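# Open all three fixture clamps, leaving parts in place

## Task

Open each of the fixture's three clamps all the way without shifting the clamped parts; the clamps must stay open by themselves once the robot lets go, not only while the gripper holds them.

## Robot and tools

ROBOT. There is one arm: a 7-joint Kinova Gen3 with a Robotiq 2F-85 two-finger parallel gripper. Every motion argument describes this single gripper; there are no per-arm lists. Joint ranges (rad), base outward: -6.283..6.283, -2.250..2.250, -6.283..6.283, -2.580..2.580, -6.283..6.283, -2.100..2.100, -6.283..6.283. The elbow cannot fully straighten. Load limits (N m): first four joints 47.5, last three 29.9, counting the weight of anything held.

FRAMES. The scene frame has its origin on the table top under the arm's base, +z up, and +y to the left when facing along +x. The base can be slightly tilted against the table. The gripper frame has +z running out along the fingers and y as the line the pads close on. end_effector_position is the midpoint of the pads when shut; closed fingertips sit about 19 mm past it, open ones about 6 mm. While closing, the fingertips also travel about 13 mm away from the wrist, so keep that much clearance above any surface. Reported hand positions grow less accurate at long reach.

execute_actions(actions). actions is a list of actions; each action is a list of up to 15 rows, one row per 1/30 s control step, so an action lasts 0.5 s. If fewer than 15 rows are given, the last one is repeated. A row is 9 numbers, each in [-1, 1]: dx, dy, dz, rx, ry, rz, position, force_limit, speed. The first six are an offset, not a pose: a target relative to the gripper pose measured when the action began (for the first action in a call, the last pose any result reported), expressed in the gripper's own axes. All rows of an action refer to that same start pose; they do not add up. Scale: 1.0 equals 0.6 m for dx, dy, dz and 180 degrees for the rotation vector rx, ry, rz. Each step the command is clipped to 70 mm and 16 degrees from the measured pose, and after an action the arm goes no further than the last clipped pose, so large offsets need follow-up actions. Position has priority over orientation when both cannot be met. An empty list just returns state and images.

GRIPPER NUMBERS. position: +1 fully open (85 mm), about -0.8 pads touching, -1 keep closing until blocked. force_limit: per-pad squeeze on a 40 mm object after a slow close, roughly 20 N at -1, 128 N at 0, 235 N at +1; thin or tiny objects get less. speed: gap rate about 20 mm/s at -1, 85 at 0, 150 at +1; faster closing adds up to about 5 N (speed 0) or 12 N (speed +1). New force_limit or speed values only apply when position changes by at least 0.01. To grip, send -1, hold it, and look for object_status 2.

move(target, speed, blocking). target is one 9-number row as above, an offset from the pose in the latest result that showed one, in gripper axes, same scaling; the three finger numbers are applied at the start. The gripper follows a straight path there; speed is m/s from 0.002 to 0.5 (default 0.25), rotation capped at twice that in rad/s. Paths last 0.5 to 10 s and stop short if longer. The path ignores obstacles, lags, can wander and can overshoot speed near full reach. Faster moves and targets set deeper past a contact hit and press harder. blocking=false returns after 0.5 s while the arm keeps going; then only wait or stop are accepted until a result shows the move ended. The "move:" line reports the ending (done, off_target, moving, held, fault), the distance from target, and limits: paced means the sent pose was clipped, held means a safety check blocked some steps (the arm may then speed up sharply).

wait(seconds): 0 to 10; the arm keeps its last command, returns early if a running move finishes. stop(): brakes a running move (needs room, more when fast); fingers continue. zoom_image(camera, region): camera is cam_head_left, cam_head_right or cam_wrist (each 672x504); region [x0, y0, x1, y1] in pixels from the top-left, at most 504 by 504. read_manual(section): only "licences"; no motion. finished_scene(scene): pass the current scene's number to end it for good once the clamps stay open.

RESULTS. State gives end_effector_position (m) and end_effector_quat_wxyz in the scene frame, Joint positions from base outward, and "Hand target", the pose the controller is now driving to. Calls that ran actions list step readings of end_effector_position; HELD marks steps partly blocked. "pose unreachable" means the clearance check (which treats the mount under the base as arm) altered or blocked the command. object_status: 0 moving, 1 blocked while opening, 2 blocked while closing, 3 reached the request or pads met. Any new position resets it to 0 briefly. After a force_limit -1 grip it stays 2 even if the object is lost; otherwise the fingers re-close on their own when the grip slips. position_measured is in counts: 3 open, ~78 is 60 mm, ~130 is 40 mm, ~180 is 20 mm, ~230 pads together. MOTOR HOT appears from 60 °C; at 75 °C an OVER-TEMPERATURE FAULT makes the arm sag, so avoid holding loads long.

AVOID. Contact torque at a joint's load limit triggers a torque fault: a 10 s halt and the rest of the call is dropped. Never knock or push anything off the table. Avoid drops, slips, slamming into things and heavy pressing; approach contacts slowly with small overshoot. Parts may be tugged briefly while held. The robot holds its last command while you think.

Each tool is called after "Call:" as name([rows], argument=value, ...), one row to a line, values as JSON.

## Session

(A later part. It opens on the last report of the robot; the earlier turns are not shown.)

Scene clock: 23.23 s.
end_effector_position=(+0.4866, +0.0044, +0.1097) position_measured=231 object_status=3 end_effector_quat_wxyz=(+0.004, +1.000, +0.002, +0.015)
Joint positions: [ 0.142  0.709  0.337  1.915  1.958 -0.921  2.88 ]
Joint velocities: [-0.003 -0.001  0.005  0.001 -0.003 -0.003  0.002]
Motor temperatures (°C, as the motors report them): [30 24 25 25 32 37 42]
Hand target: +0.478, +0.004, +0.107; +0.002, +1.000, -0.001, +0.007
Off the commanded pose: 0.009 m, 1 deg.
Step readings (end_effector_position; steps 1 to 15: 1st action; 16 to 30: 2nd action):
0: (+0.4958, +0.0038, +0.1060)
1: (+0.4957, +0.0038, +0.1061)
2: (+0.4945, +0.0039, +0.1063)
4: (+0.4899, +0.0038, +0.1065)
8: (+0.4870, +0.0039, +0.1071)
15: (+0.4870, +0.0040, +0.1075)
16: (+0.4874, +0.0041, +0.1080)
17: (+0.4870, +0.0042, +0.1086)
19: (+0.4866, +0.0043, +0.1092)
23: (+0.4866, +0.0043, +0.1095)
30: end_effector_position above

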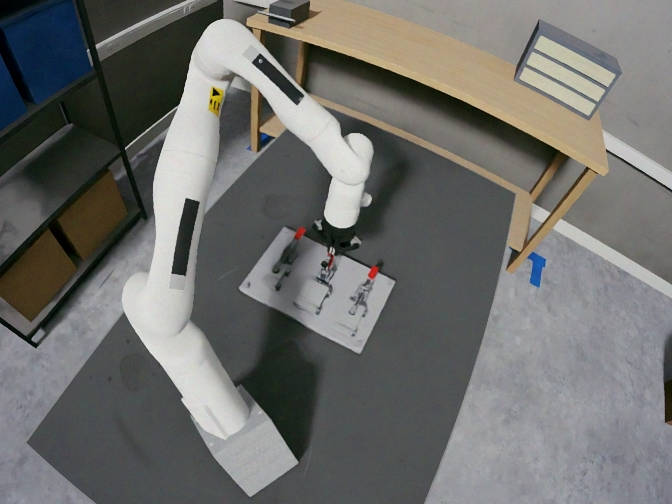

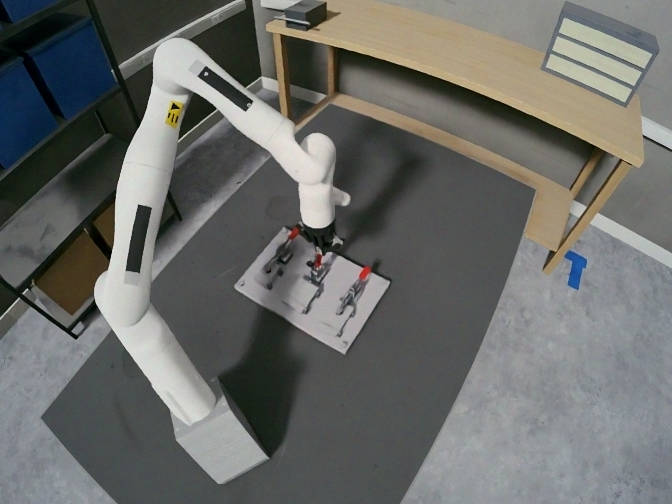

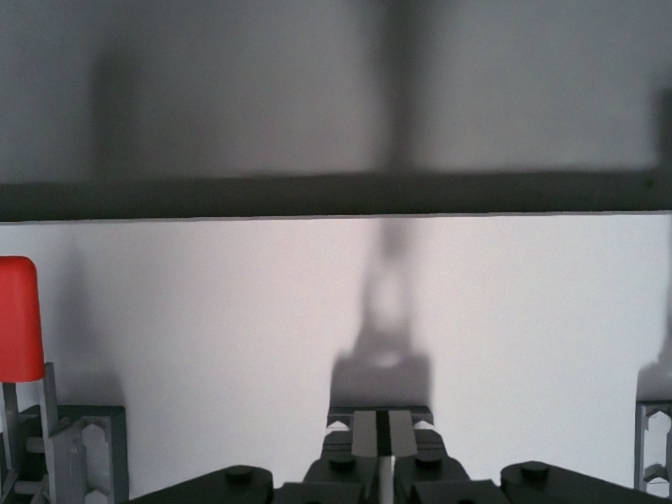

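Call:
move(target=[0.06,-0.165,-0.015,0,-0.0095,0,0.2,-0.4,0], speed=0.2)

Scene clock: 24.33 s.
end_effector_position=(+0.5214, +0.1031, +0.1189) position_measured=104 object_status=0 end_effector_quat_wxyz=(+0.004, +1.000, +0.001, -0.000)
Joint positions: [-0.072  0.585  0.372  1.833  2.075 -0.943  2.529]
Joint velocities: [-0.006 -0.004 -0.005 -0.     0.002  0.002 -0.001]
Motor temperatures (°C, as the motors report them): [30 24 25 25 32 37 42]
Hand target: +0.521, +0.104, +0.119; +0.004, +1.000, +0.002, -0.000
Off the commanded pose: 0.001 m, 0 deg.
move: done

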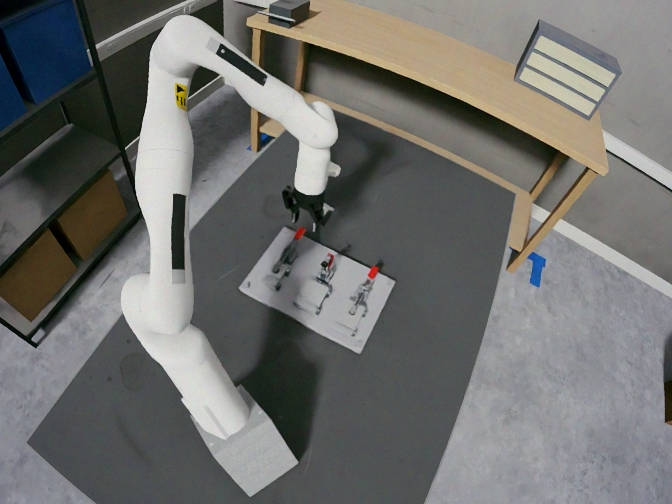

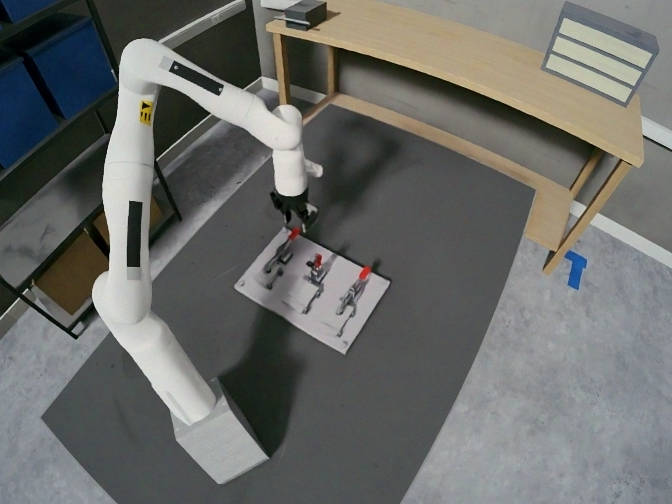

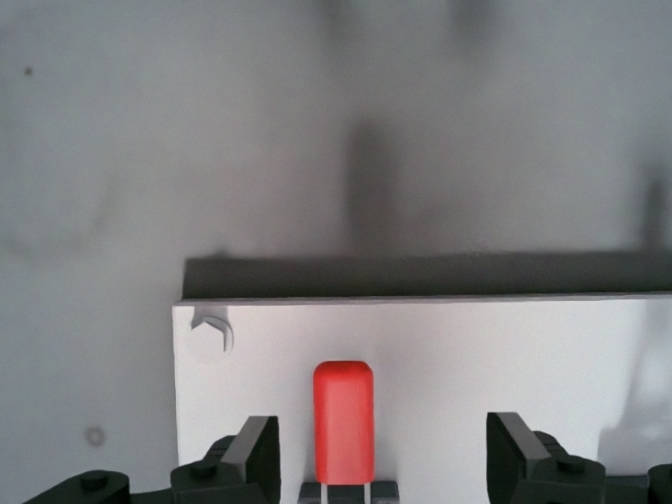

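Call:
move(target=[0.002,-0.018,0.072,0.002,0,0,0.2,-0.4,0], speed=0.1)

Call:
move(target=[0,0,0,0,0,0,-1,-0.4,0])

Call:
move(target=[-0.0197,0,-0.0197,0,0.111,0,-1,-0.4,0], speed=0.12)

Scene clock: 25.60 s.
end_effector_position=(+0.5227, +0.1135, +0.0759) position_measured=104 object_status=3 end_effector_quat_wxyz=(+0.001, +1.000, +0.001, -0.000)
Joint positions: [-0.107  0.646  0.325  1.841  1.993 -0.866  2.563]
Joint velocities: [-0.001  0.005 -0.001  0.     0.001  0.001 -0.001]
Motor temperatures (°C, as the motors report them): [30 24 25 25 32 37 42]
Hand target: +0.523, +0.113, +0.076; +0.001, +1.000, +0.001, -0.000
Off the commanded pose: 0.000 m, 0 deg.
move: done

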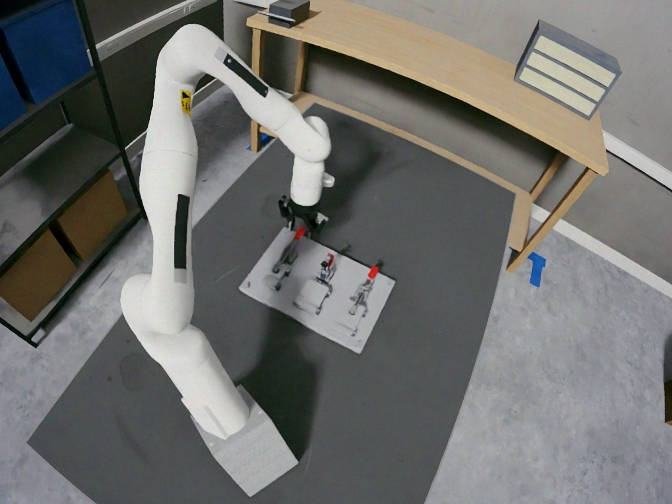

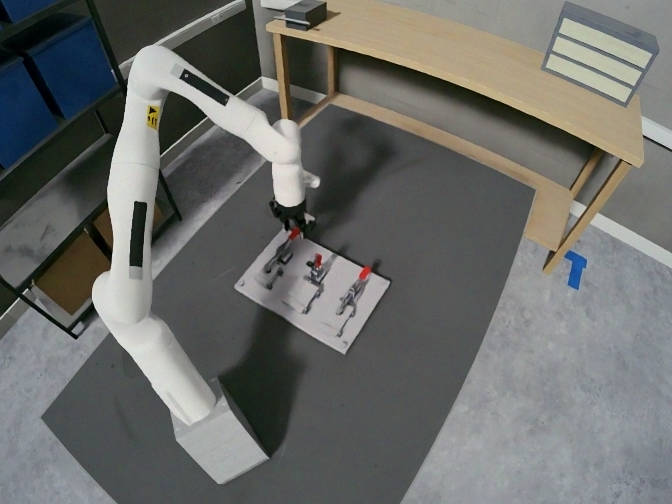

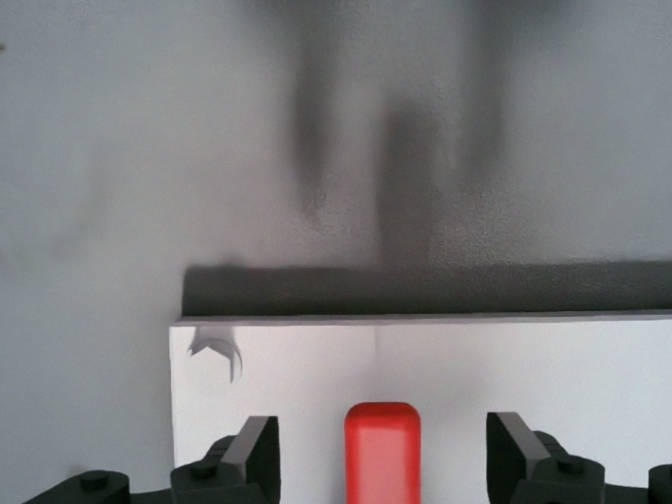

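Scene clock: 26.27 s.
end_effector_position=(+0.5228, +0.1135, +0.0759) position_measured=190 object_status=2 end_effector_quat_wxyz=(+0.001, +1.000, +0.001, -0.000)
Joint positions: [-0.107  0.646  0.325  1.841  1.993 -0.866  2.562]
Joint velocities: [ 0.    -0.001  0.    -0.    -0.     0.     0.   ]
Motor temperatures (°C, as the motors report them): [30 24 25 25 32 37 42]
Hand target: +0.523, +0.114, +0.076; +0.001, +1.000, +0.001, -0.000
Off the commanded pose: 0.000 m, 0 deg.
move: done

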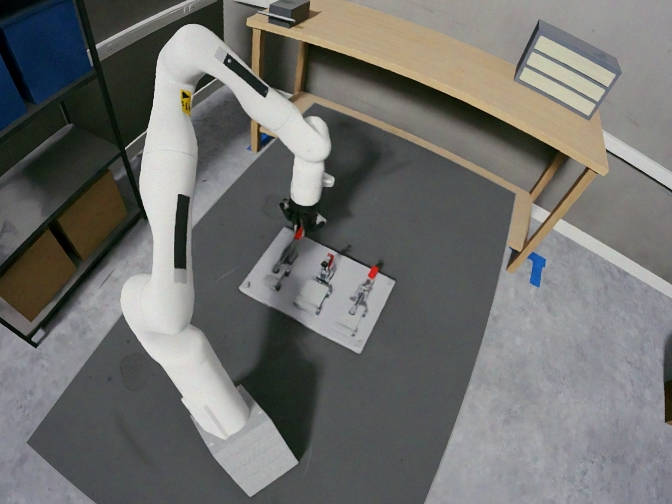

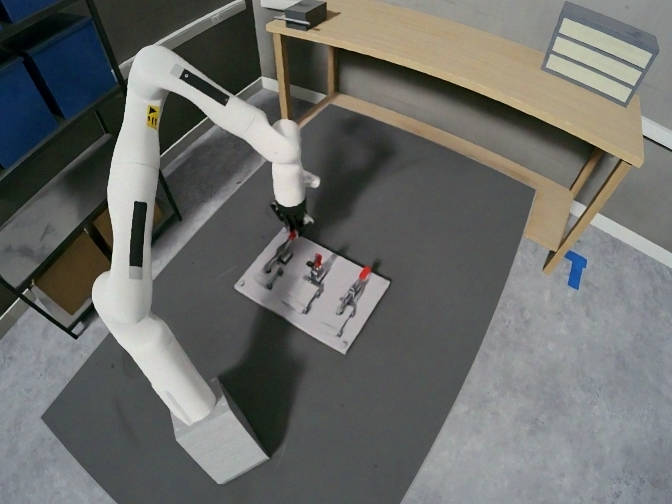

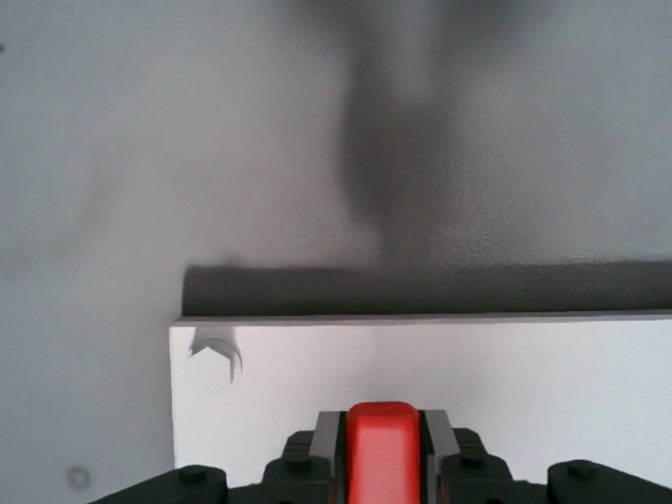

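Scene clock: 28.07 s.
end_effector_position=(+0.5107, +0.1133, +0.0886) position_measured=190 object_status=2 end_effector_quat_wxyz=(+0.000, +0.985, +0.001, +0.174)
Joint positions: [-0.044  0.559  0.207  2.237  1.174 -0.705  3.393]
Joint velocities: [-0.001  0.     0.001  0.001 -0.003 -0.     0.002]
Motor temperatures (°C, as the motors report them): [30 24 25 25 32 37 42]
Hand target: +0.511, +0.113, +0.088; +0.001, +0.985, +0.001, +0.173
Off the commanded pose: 0.001 m, 0 deg.
move: done

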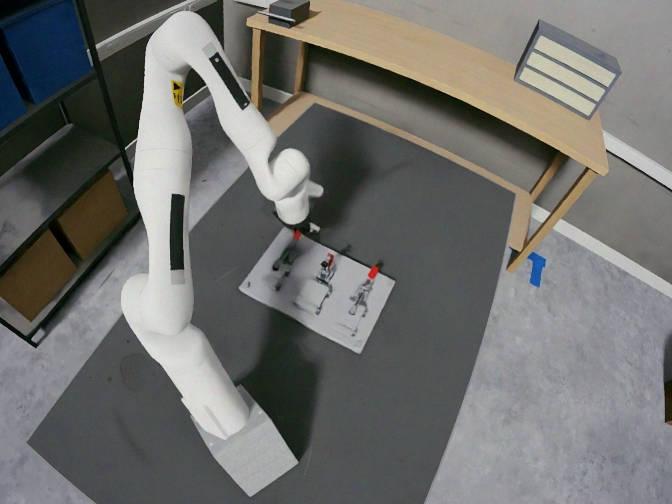

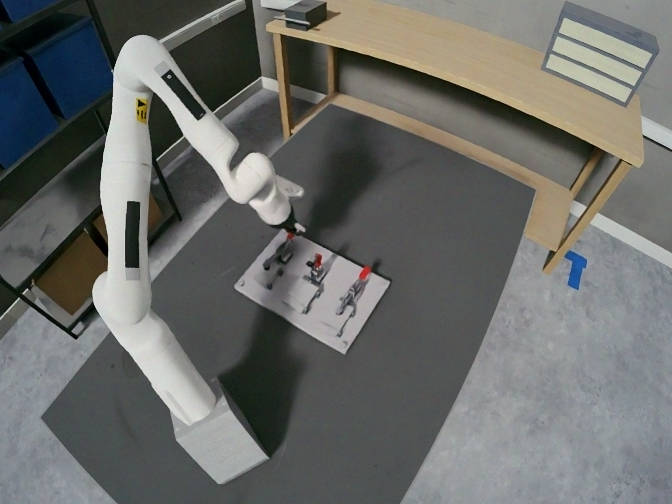

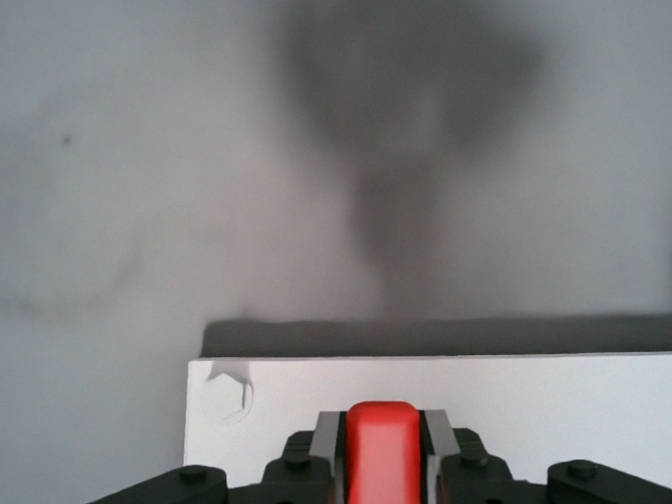

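Call:
move(target=[0,0,0,0,0,0,-0.2,-0.4,1])

Call:
move(target=[0.063,0,0.008,0,-0.111,0,-0.2,-0.4,1], speed=0.25)

Call:
move(target=[0,0,0,0,0,0,-1,-0.4,1])

Call:
move(target=[-0.1,0,-0.015,0,0,0,-1,-0.4,1], speed=0.06)

Scene clock: 28.93 s.
end_effector_position=(+0.5107, +0.1133, +0.0886) position_measured=154 object_status=3 end_effector_quat_wxyz=(+0.000, +0.985, +0.001, +0.174)
Joint positions: [-0.044  0.559  0.207  2.237  1.174 -0.705  3.393]
Joint velocities: [ 0.     0.    -0.    -0.    -0.    -0.     0.001]
Motor temperatures (°C, as the motors report them): [30 24 25 25 32 37 42]
Hand target: +0.511, +0.113, +0.089; +0.000, +0.985, +0.001, +0.174
Off the commanded pose: 0.000 m, 0 deg.
move: done

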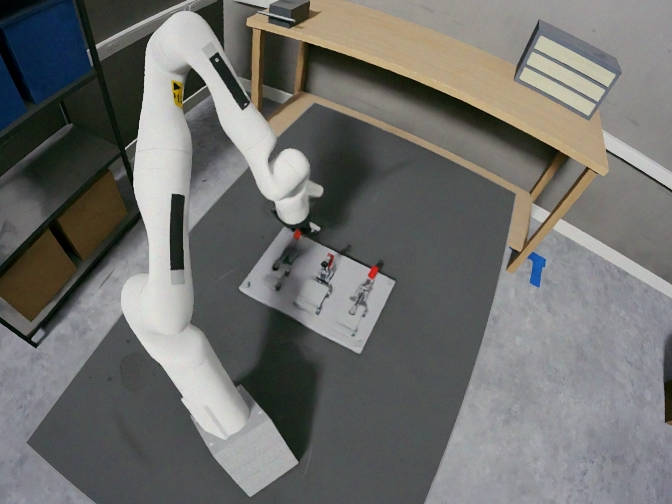

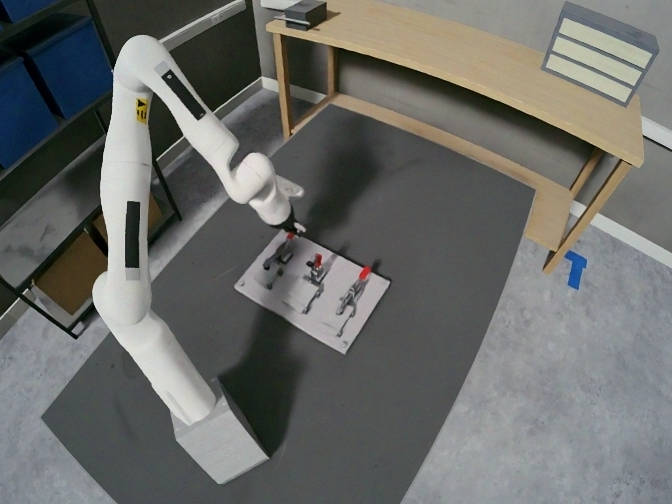

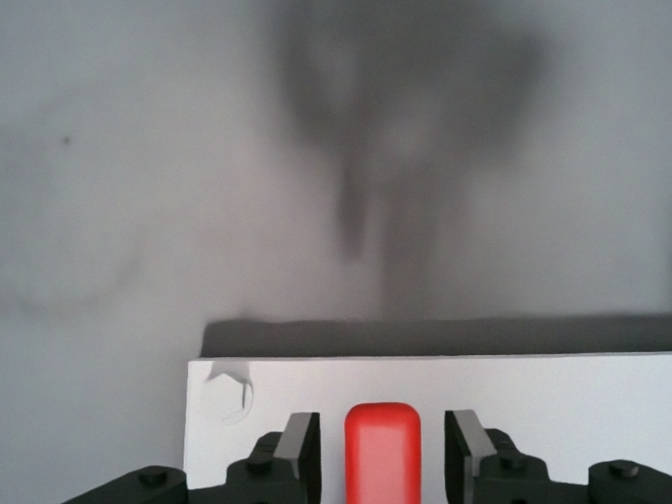

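Scene clock: 30.13 s.
end_effector_position=(+0.5481, +0.1138, +0.0974) position_measured=154 object_status=3 end_effector_quat_wxyz=(+0.001, +1.000, +0.001, +0.001)
Joint positions: [-0.067  0.634  0.309  1.748  2.087 -0.918  2.457]
Joint velocities: [-0.003  0.007 -0.004 -0.003  0.002  0.001 -0.003]
Motor temperatures (°C, as the motors report them): [30 24 25 25 32 37 42]
Hand target: +0.548, +0.114, +0.097; +0.001, +1.000, +0.001, +0.000
Off the commanded pose: 0.001 m, 0 deg.
move: done

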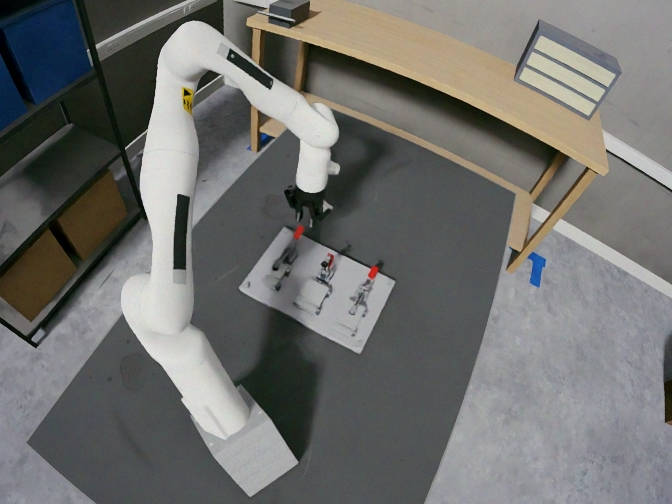

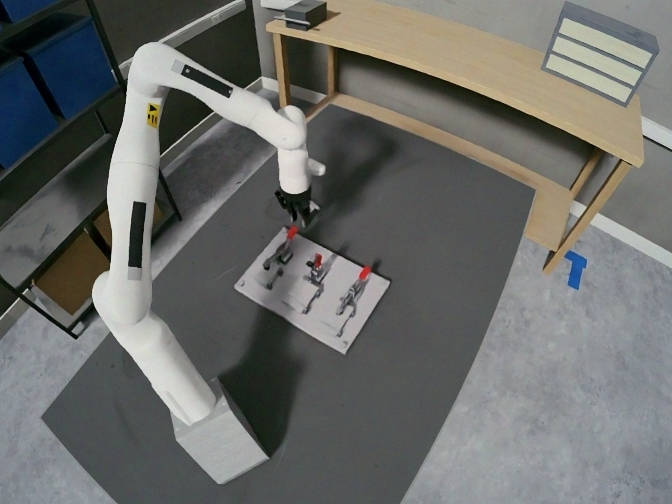

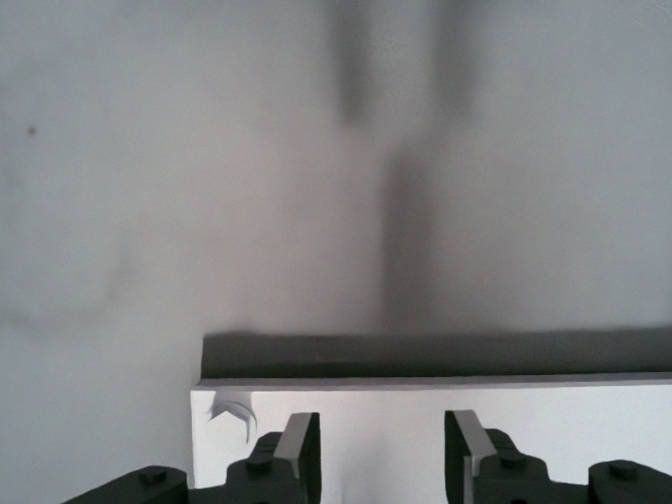

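Scene clock: 30.63 s.
end_effector_position=(+0.5481, +0.1138, +0.0974) position_measured=231 object_status=3 end_effector_quat_wxyz=(+0.001, +1.000, +0.001, +0.001)
Joint positions: [-0.067  0.634  0.308  1.748  2.087 -0.917  2.456]
Joint velocities: [-0.     0.    -0.    -0.     0.    -0.     0.001]
Motor temperatures (°C, as the motors report them): [30 24 25 25 32 37 42]
Hand target: +0.548, +0.114, +0.097; +0.001, +1.000, +0.001, +0.001
Off the commanded pose: 0.000 m, 0 deg.
move: done

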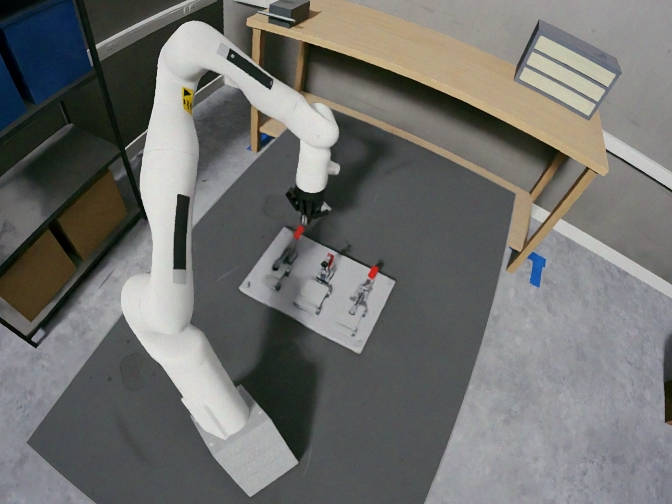

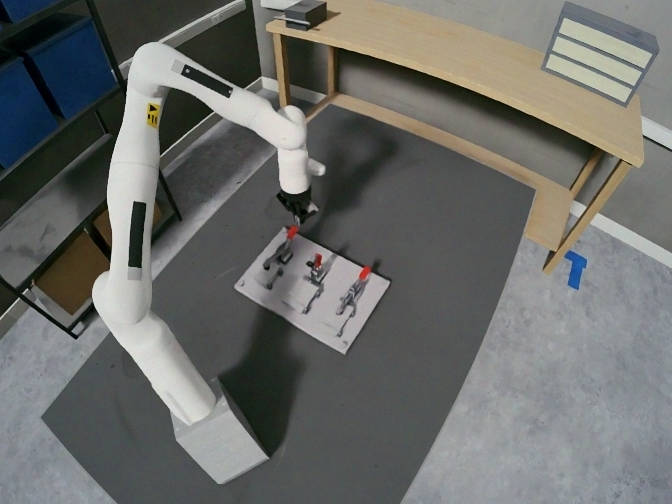

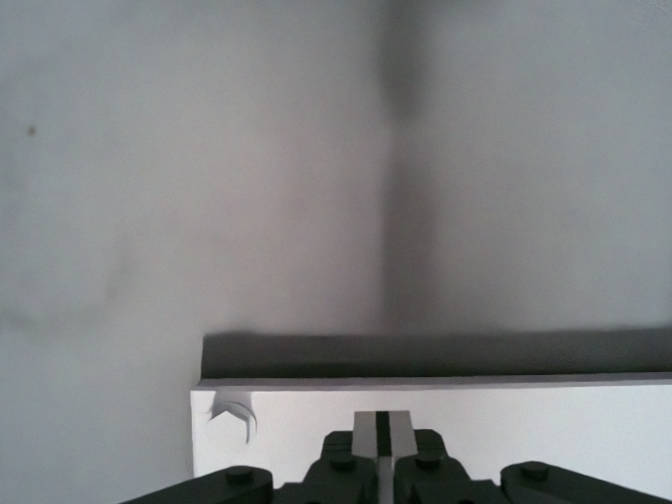

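Scene clock: 31.93 s.
end_effector_position=(+0.4883, +0.1134, +0.1063) position_measured=231 object_status=3 end_effector_quat_wxyz=(+0.001, +1.000, +0.001, +0.001)
Joint positions: [-0.049  0.547  0.286  1.956  2.031 -0.842  2.594]
Joint velocities: [ 0.    -0.004  0.001  0.002 -0.    -0.    -0.001]
Motor temperatures (°C, as the motors report them): [30 24 25 25 32 37 42]
Hand target: +0.488, +0.114, +0.106; +0.001, +1.000, +0.001, +0.001
Off the commanded pose: 0.000 m, 0 deg.
move: done

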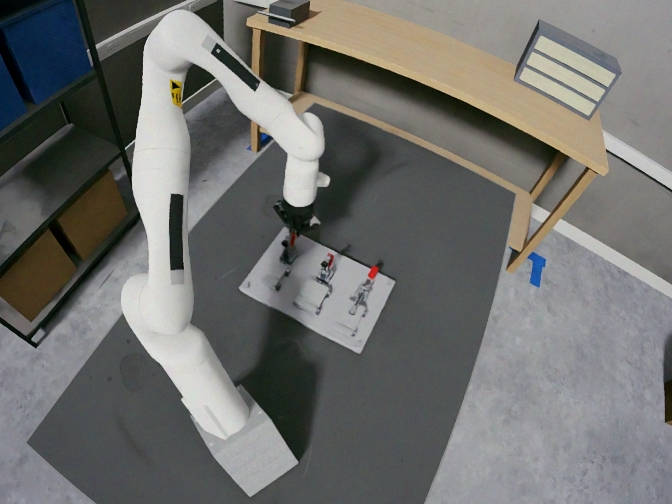

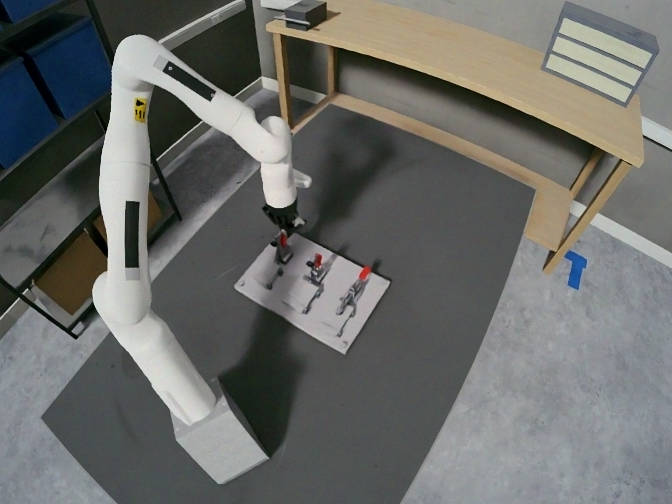

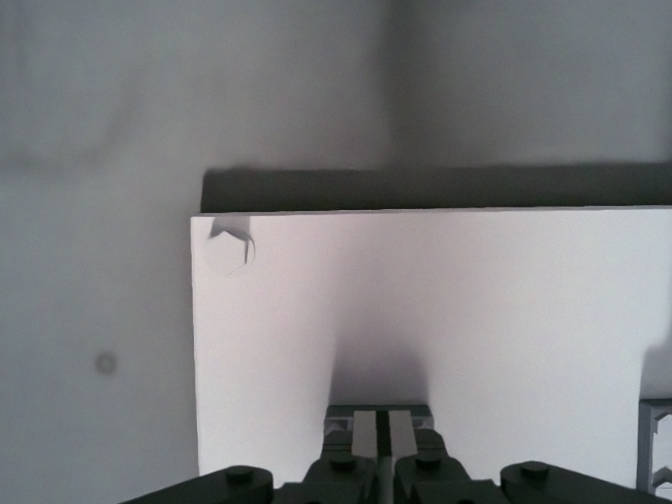

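Call:
execute_actions([
  [[-0.004,0,0,0,0,0,-1,-0.4,1],[-0.008,0,0,0,0,0,-1,-0.4,1],[-0.012,0,0,0,0,0,-1,-0.4,1]],
])

Scene clock: 32.57 s.
end_effector_position=(+0.4871, +0.1133, +0.1081) position_measured=231 object_status=3 end_effector_quat_wxyz=(+0.002, +1.000, +0.002, +0.007)
Joint positions: [-0.046  0.537  0.284  1.973  2.016 -0.829  2.613]
Joint velocities: [-0.001 -0.001  0.001  0.    -0.    -0.001  0.001]
Motor temperatures (°C, as the motors report them): [30 24 25 25 32 37 42]
Hand target: +0.481, +0.113, +0.106; +0.001, +1.000, +0.001, +0.001
Off the commanded pose: 0.006 m, 1 deg.
Step readings (end_effector_position):
0: (+0.4883, +0.1135, +0.1063)
1: (+0.4881, +0.1135, +0.1065)
2: (+0.4872, +0.1135, +0.1067)
4: (+0.4870, +0.1133, +0.1075)
8: (+0.4871, +0.1134, +0.1078)
15: end_effector_position above

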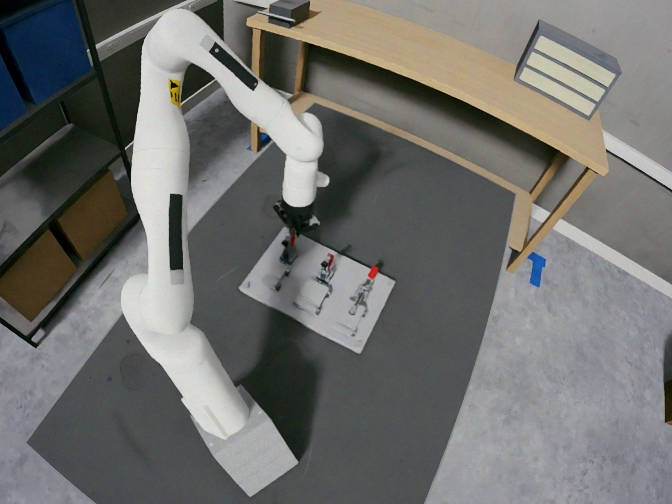

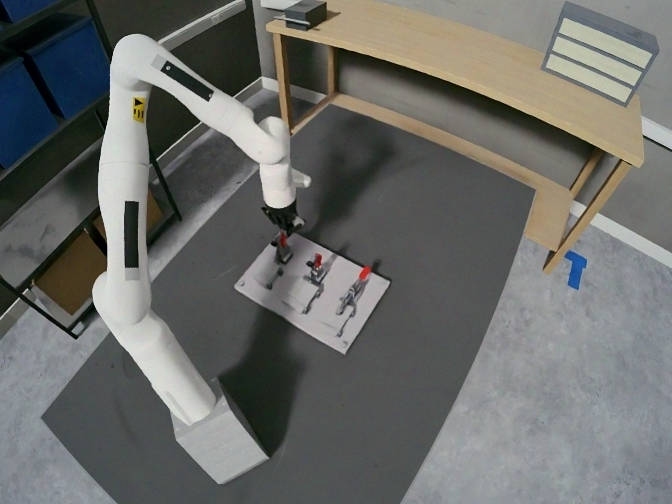

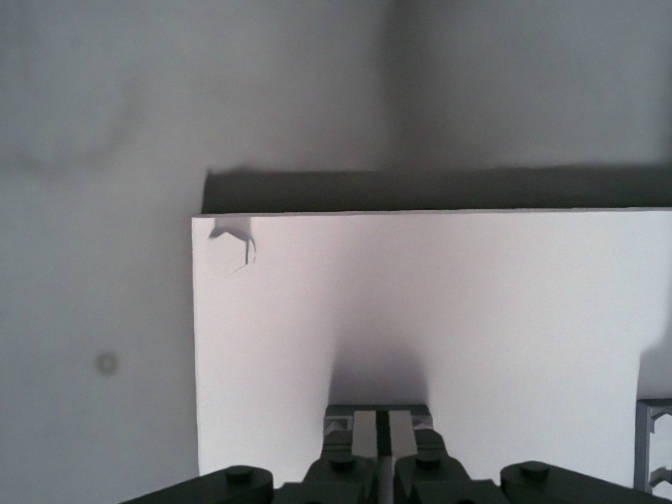

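Call:
move(target=[0.05,0.03,-0.02,0,-0.004,0,-1,-0.4,0], speed=0.25)

Call:
move(target=[0.012,0.335,0,0,0,0,0.2,-0.4,0], speed=0.3)

Scene clock: 33.43 s.
end_effector_position=(+0.5172, +0.0959, +0.1207) position_measured=231 object_status=3 end_effector_quat_wxyz=(+0.002, +1.000, +0.002, +0.001)
Joint positions: [-0.016  0.58   0.317  1.846  2.09  -0.921  2.545]
Joint velocities: [ 0.002  0.005  0.    -0.001 -0.    -0.001 -0.001]
Motor temperatures (°C, as the motors report them): [30 24 25 25 32 37 42]
Hand target: +0.517, +0.096, +0.121; +0.002, +1.000, +0.002, +0.001
Off the commanded pose: 0.000 m, 0 deg.
move: done

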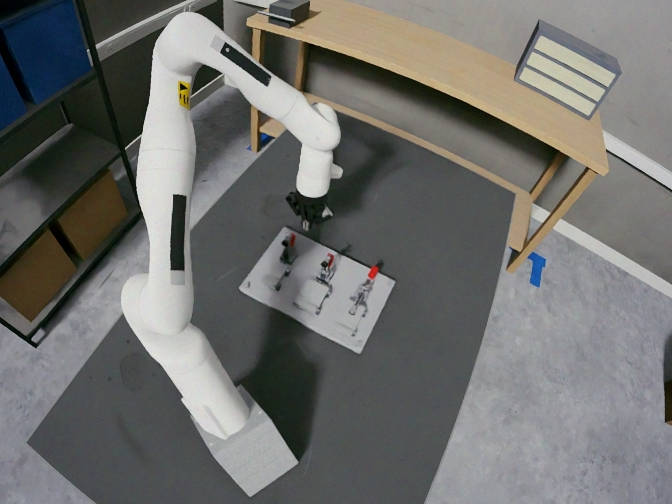

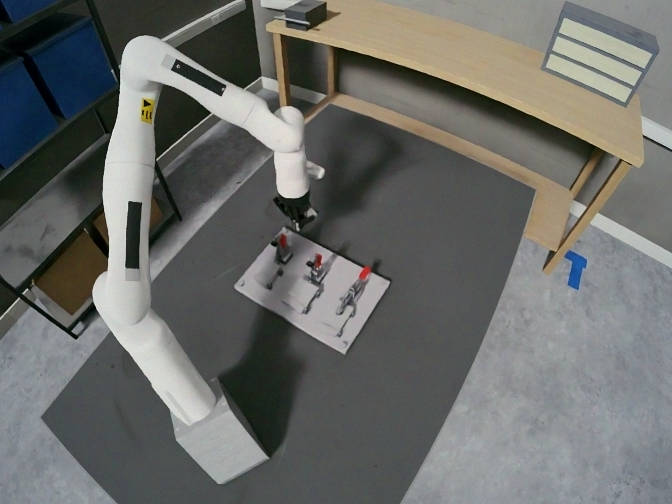

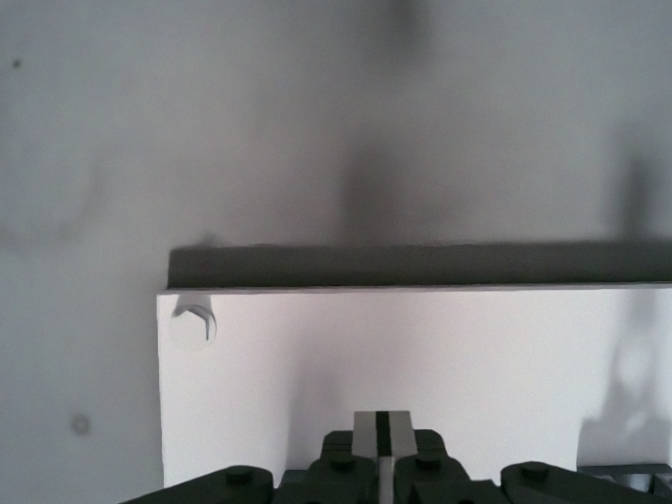

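Scene clock: 34.67 s.
end_effector_position=(+0.5265, -0.1047, +0.1220) position_measured=104 object_status=3 end_effector_quat_wxyz=(+0.002, +1.000, +0.002, +0.002)
Joint positions: [ 0.327  0.912  0.333  1.582  2.093 -1.075  2.821]
Joint velocities: [ 0.002  0.004  0.    -0.    -0.001 -0.001  0.002]
Motor temperatures (°C, as the motors report them): [30 24 25 25 32 37 42]
Hand target: +0.526, -0.105, +0.122; +0.002, +1.000, +0.002, +0.002
Off the commanded pose: 0.001 m, 0 deg.
move: done

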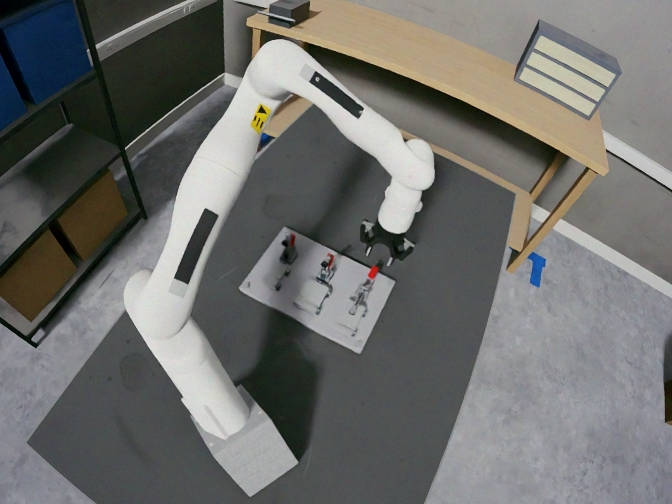

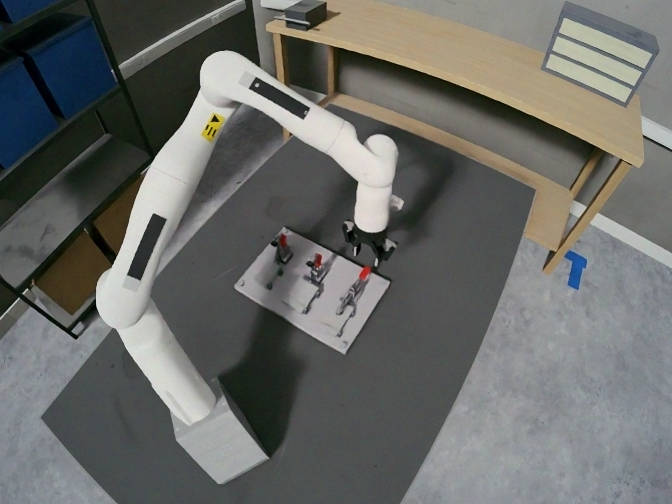

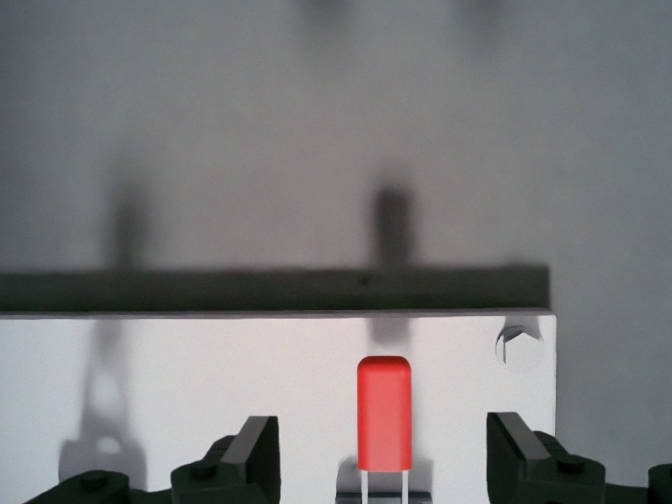

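Call:
move(target=[0.003,0.001,0.09,0.001,0,0,0.2,-0.4,0], speed=0.1)

Call:
move(target=[0,0,0,0,0,0,-1,-0.4,0])

Call:
move(target=[-0.016,0,-0.023,0,0.111,0,-1,-0.4,0], speed=0.12)

Scene clock: 35.70 s.
end_effector_position=(+0.5286, -0.1056, +0.0683) position_measured=104 object_status=3 end_effector_quat_wxyz=(+0.001, +1.000, +0.002, +0.002)
Joint positions: [ 0.295  0.991  0.289  1.583  2.024 -0.991  2.857]
Joint velocities: [ 0.001  0.005 -0.    -0.     0.001  0.001 -0.001]
Motor temperatures (°C, as the motors report them): [30 24 25 25 32 37 42]
Hand target: +0.528, -0.106, +0.068; +0.000, +1.000, +0.002, +0.002
Off the commanded pose: 0.000 m, 0 deg.
move: done

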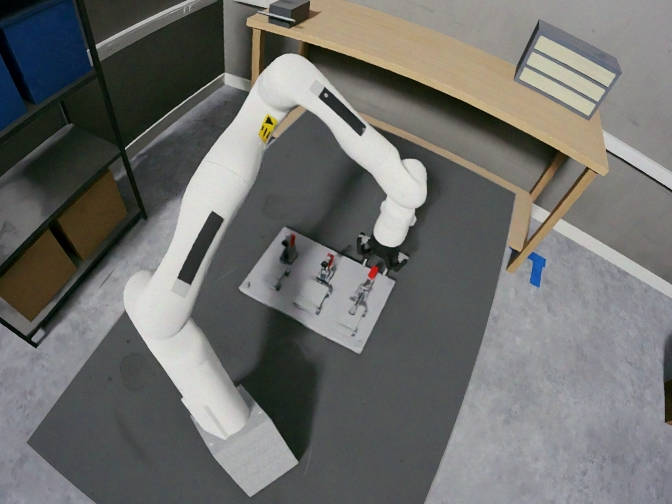

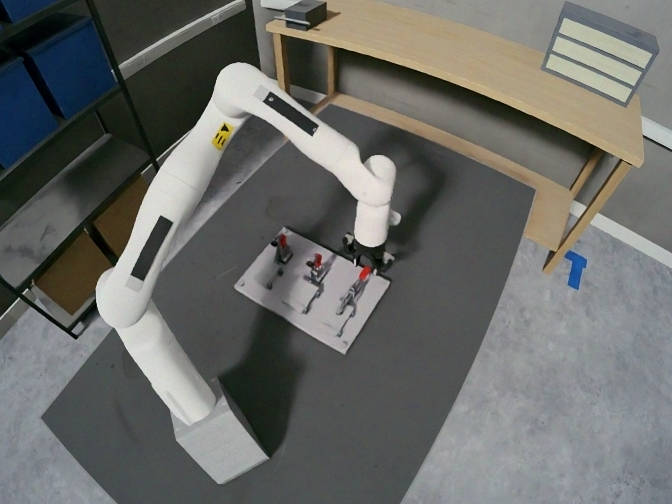

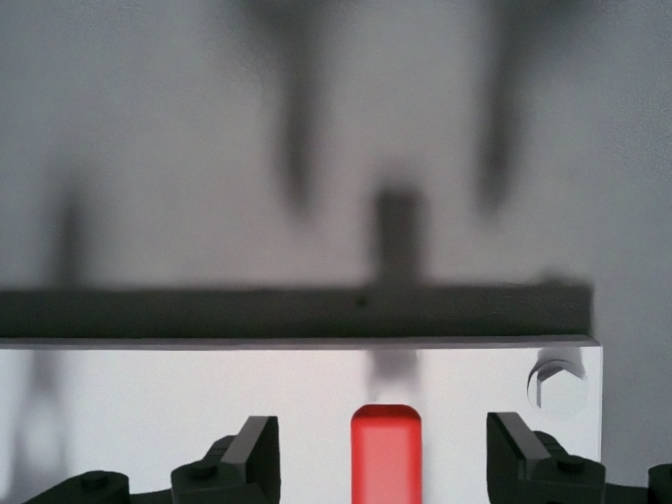

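Scene clock: 36.53 s.
end_effector_position=(+0.5306, -0.1068, +0.0718) position_measured=231 object_status=3 end_effector_quat_wxyz=(+0.002, +1.000, +0.003, +0.005)
Joint positions: [ 0.297  0.987  0.293  1.582  2.023 -0.992  2.857]
Joint velocities: [-0.001  0.     0.002 -0.    -0.001 -0.001  0.002]
Motor temperatures (°C, as the motors report them): [30 24 25 25 32 37 42]
Hand target: +0.529, -0.106, +0.068; +0.001, +1.000, +0.002, +0.002
Off the commanded pose: 0.004 m, 0 deg.
move: off_target

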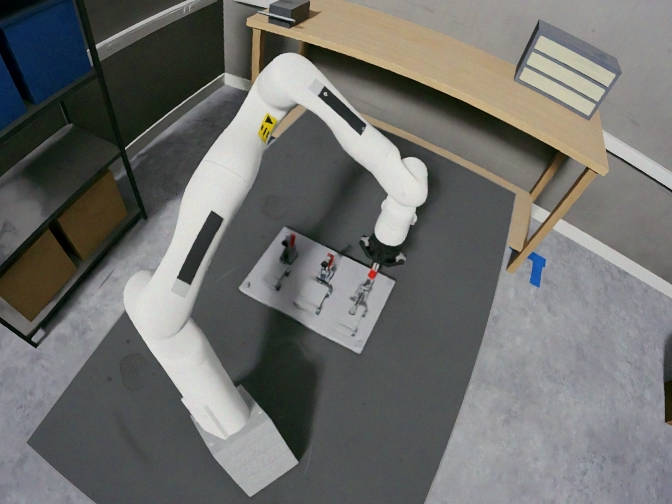

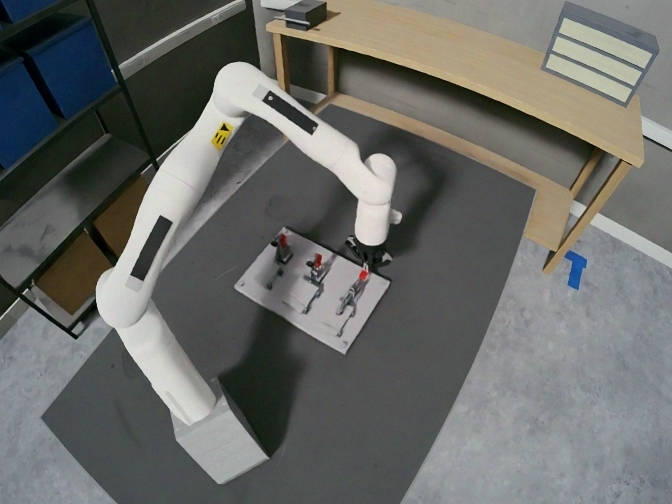

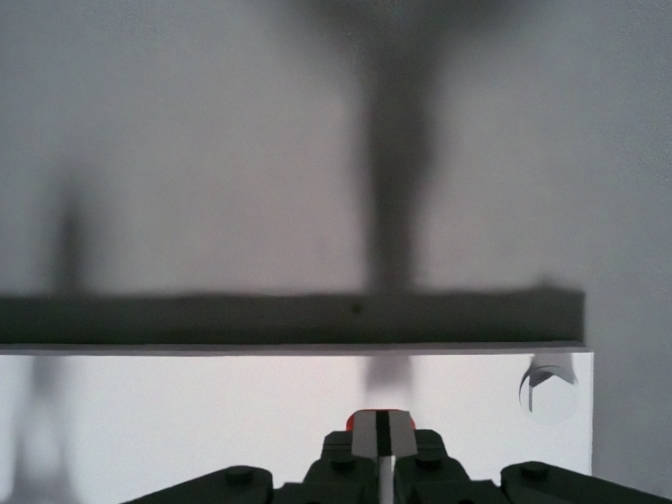

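Scene clock: 38.30 s.
end_effector_position=(+0.5210, -0.1066, +0.0854) position_measured=231 object_status=3 end_effector_quat_wxyz=(+0.002, +0.984, +0.003, +0.178)
Joint positions: [ 0.502  0.934  0.085  1.934  1.48  -0.823  3.536]
Joint velocities: [ 0.004  0.001  0.005  0.002 -0.002 -0.002  0.   ]
Motor temperatures (°C, as the motors report them): [30 24 25 25 32 37 42]
Hand target: +0.521, -0.107, +0.086; +0.002, +0.984, +0.003, +0.178
Off the commanded pose: 0.000 m, 0 deg.
move: done

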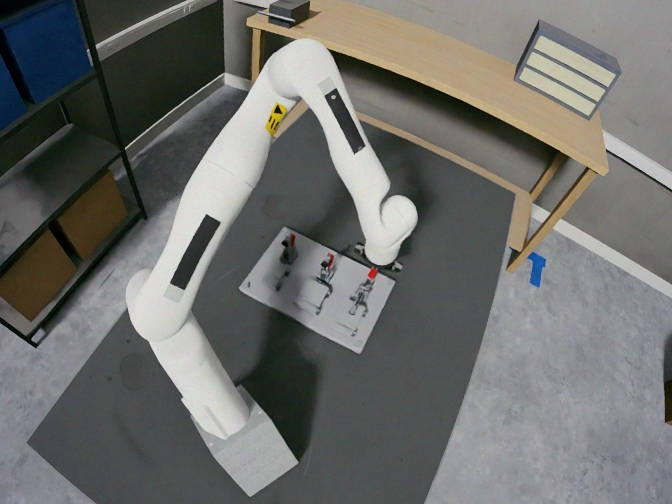

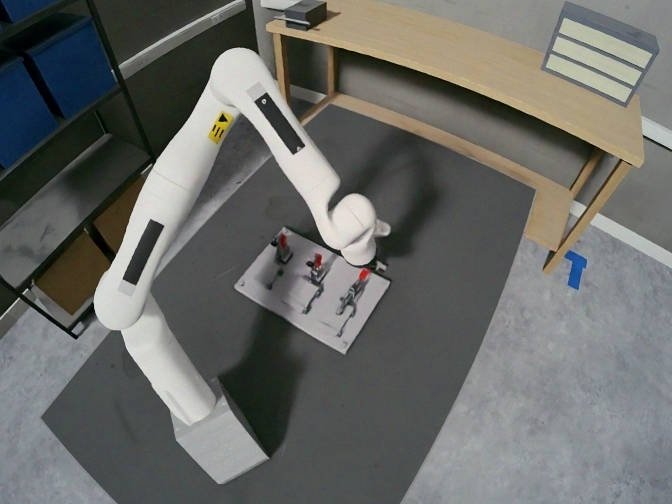

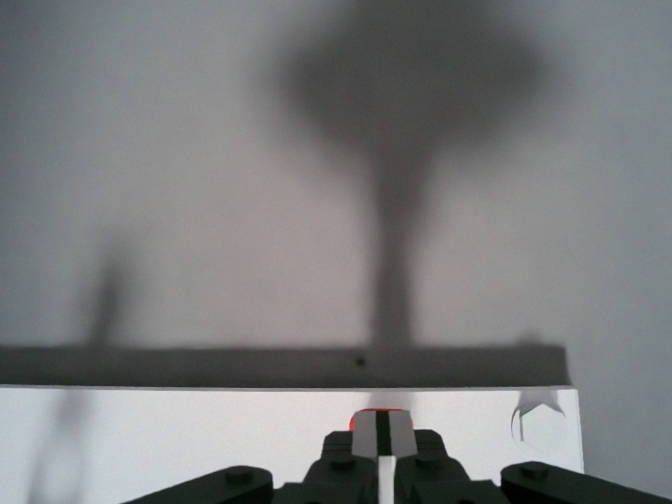

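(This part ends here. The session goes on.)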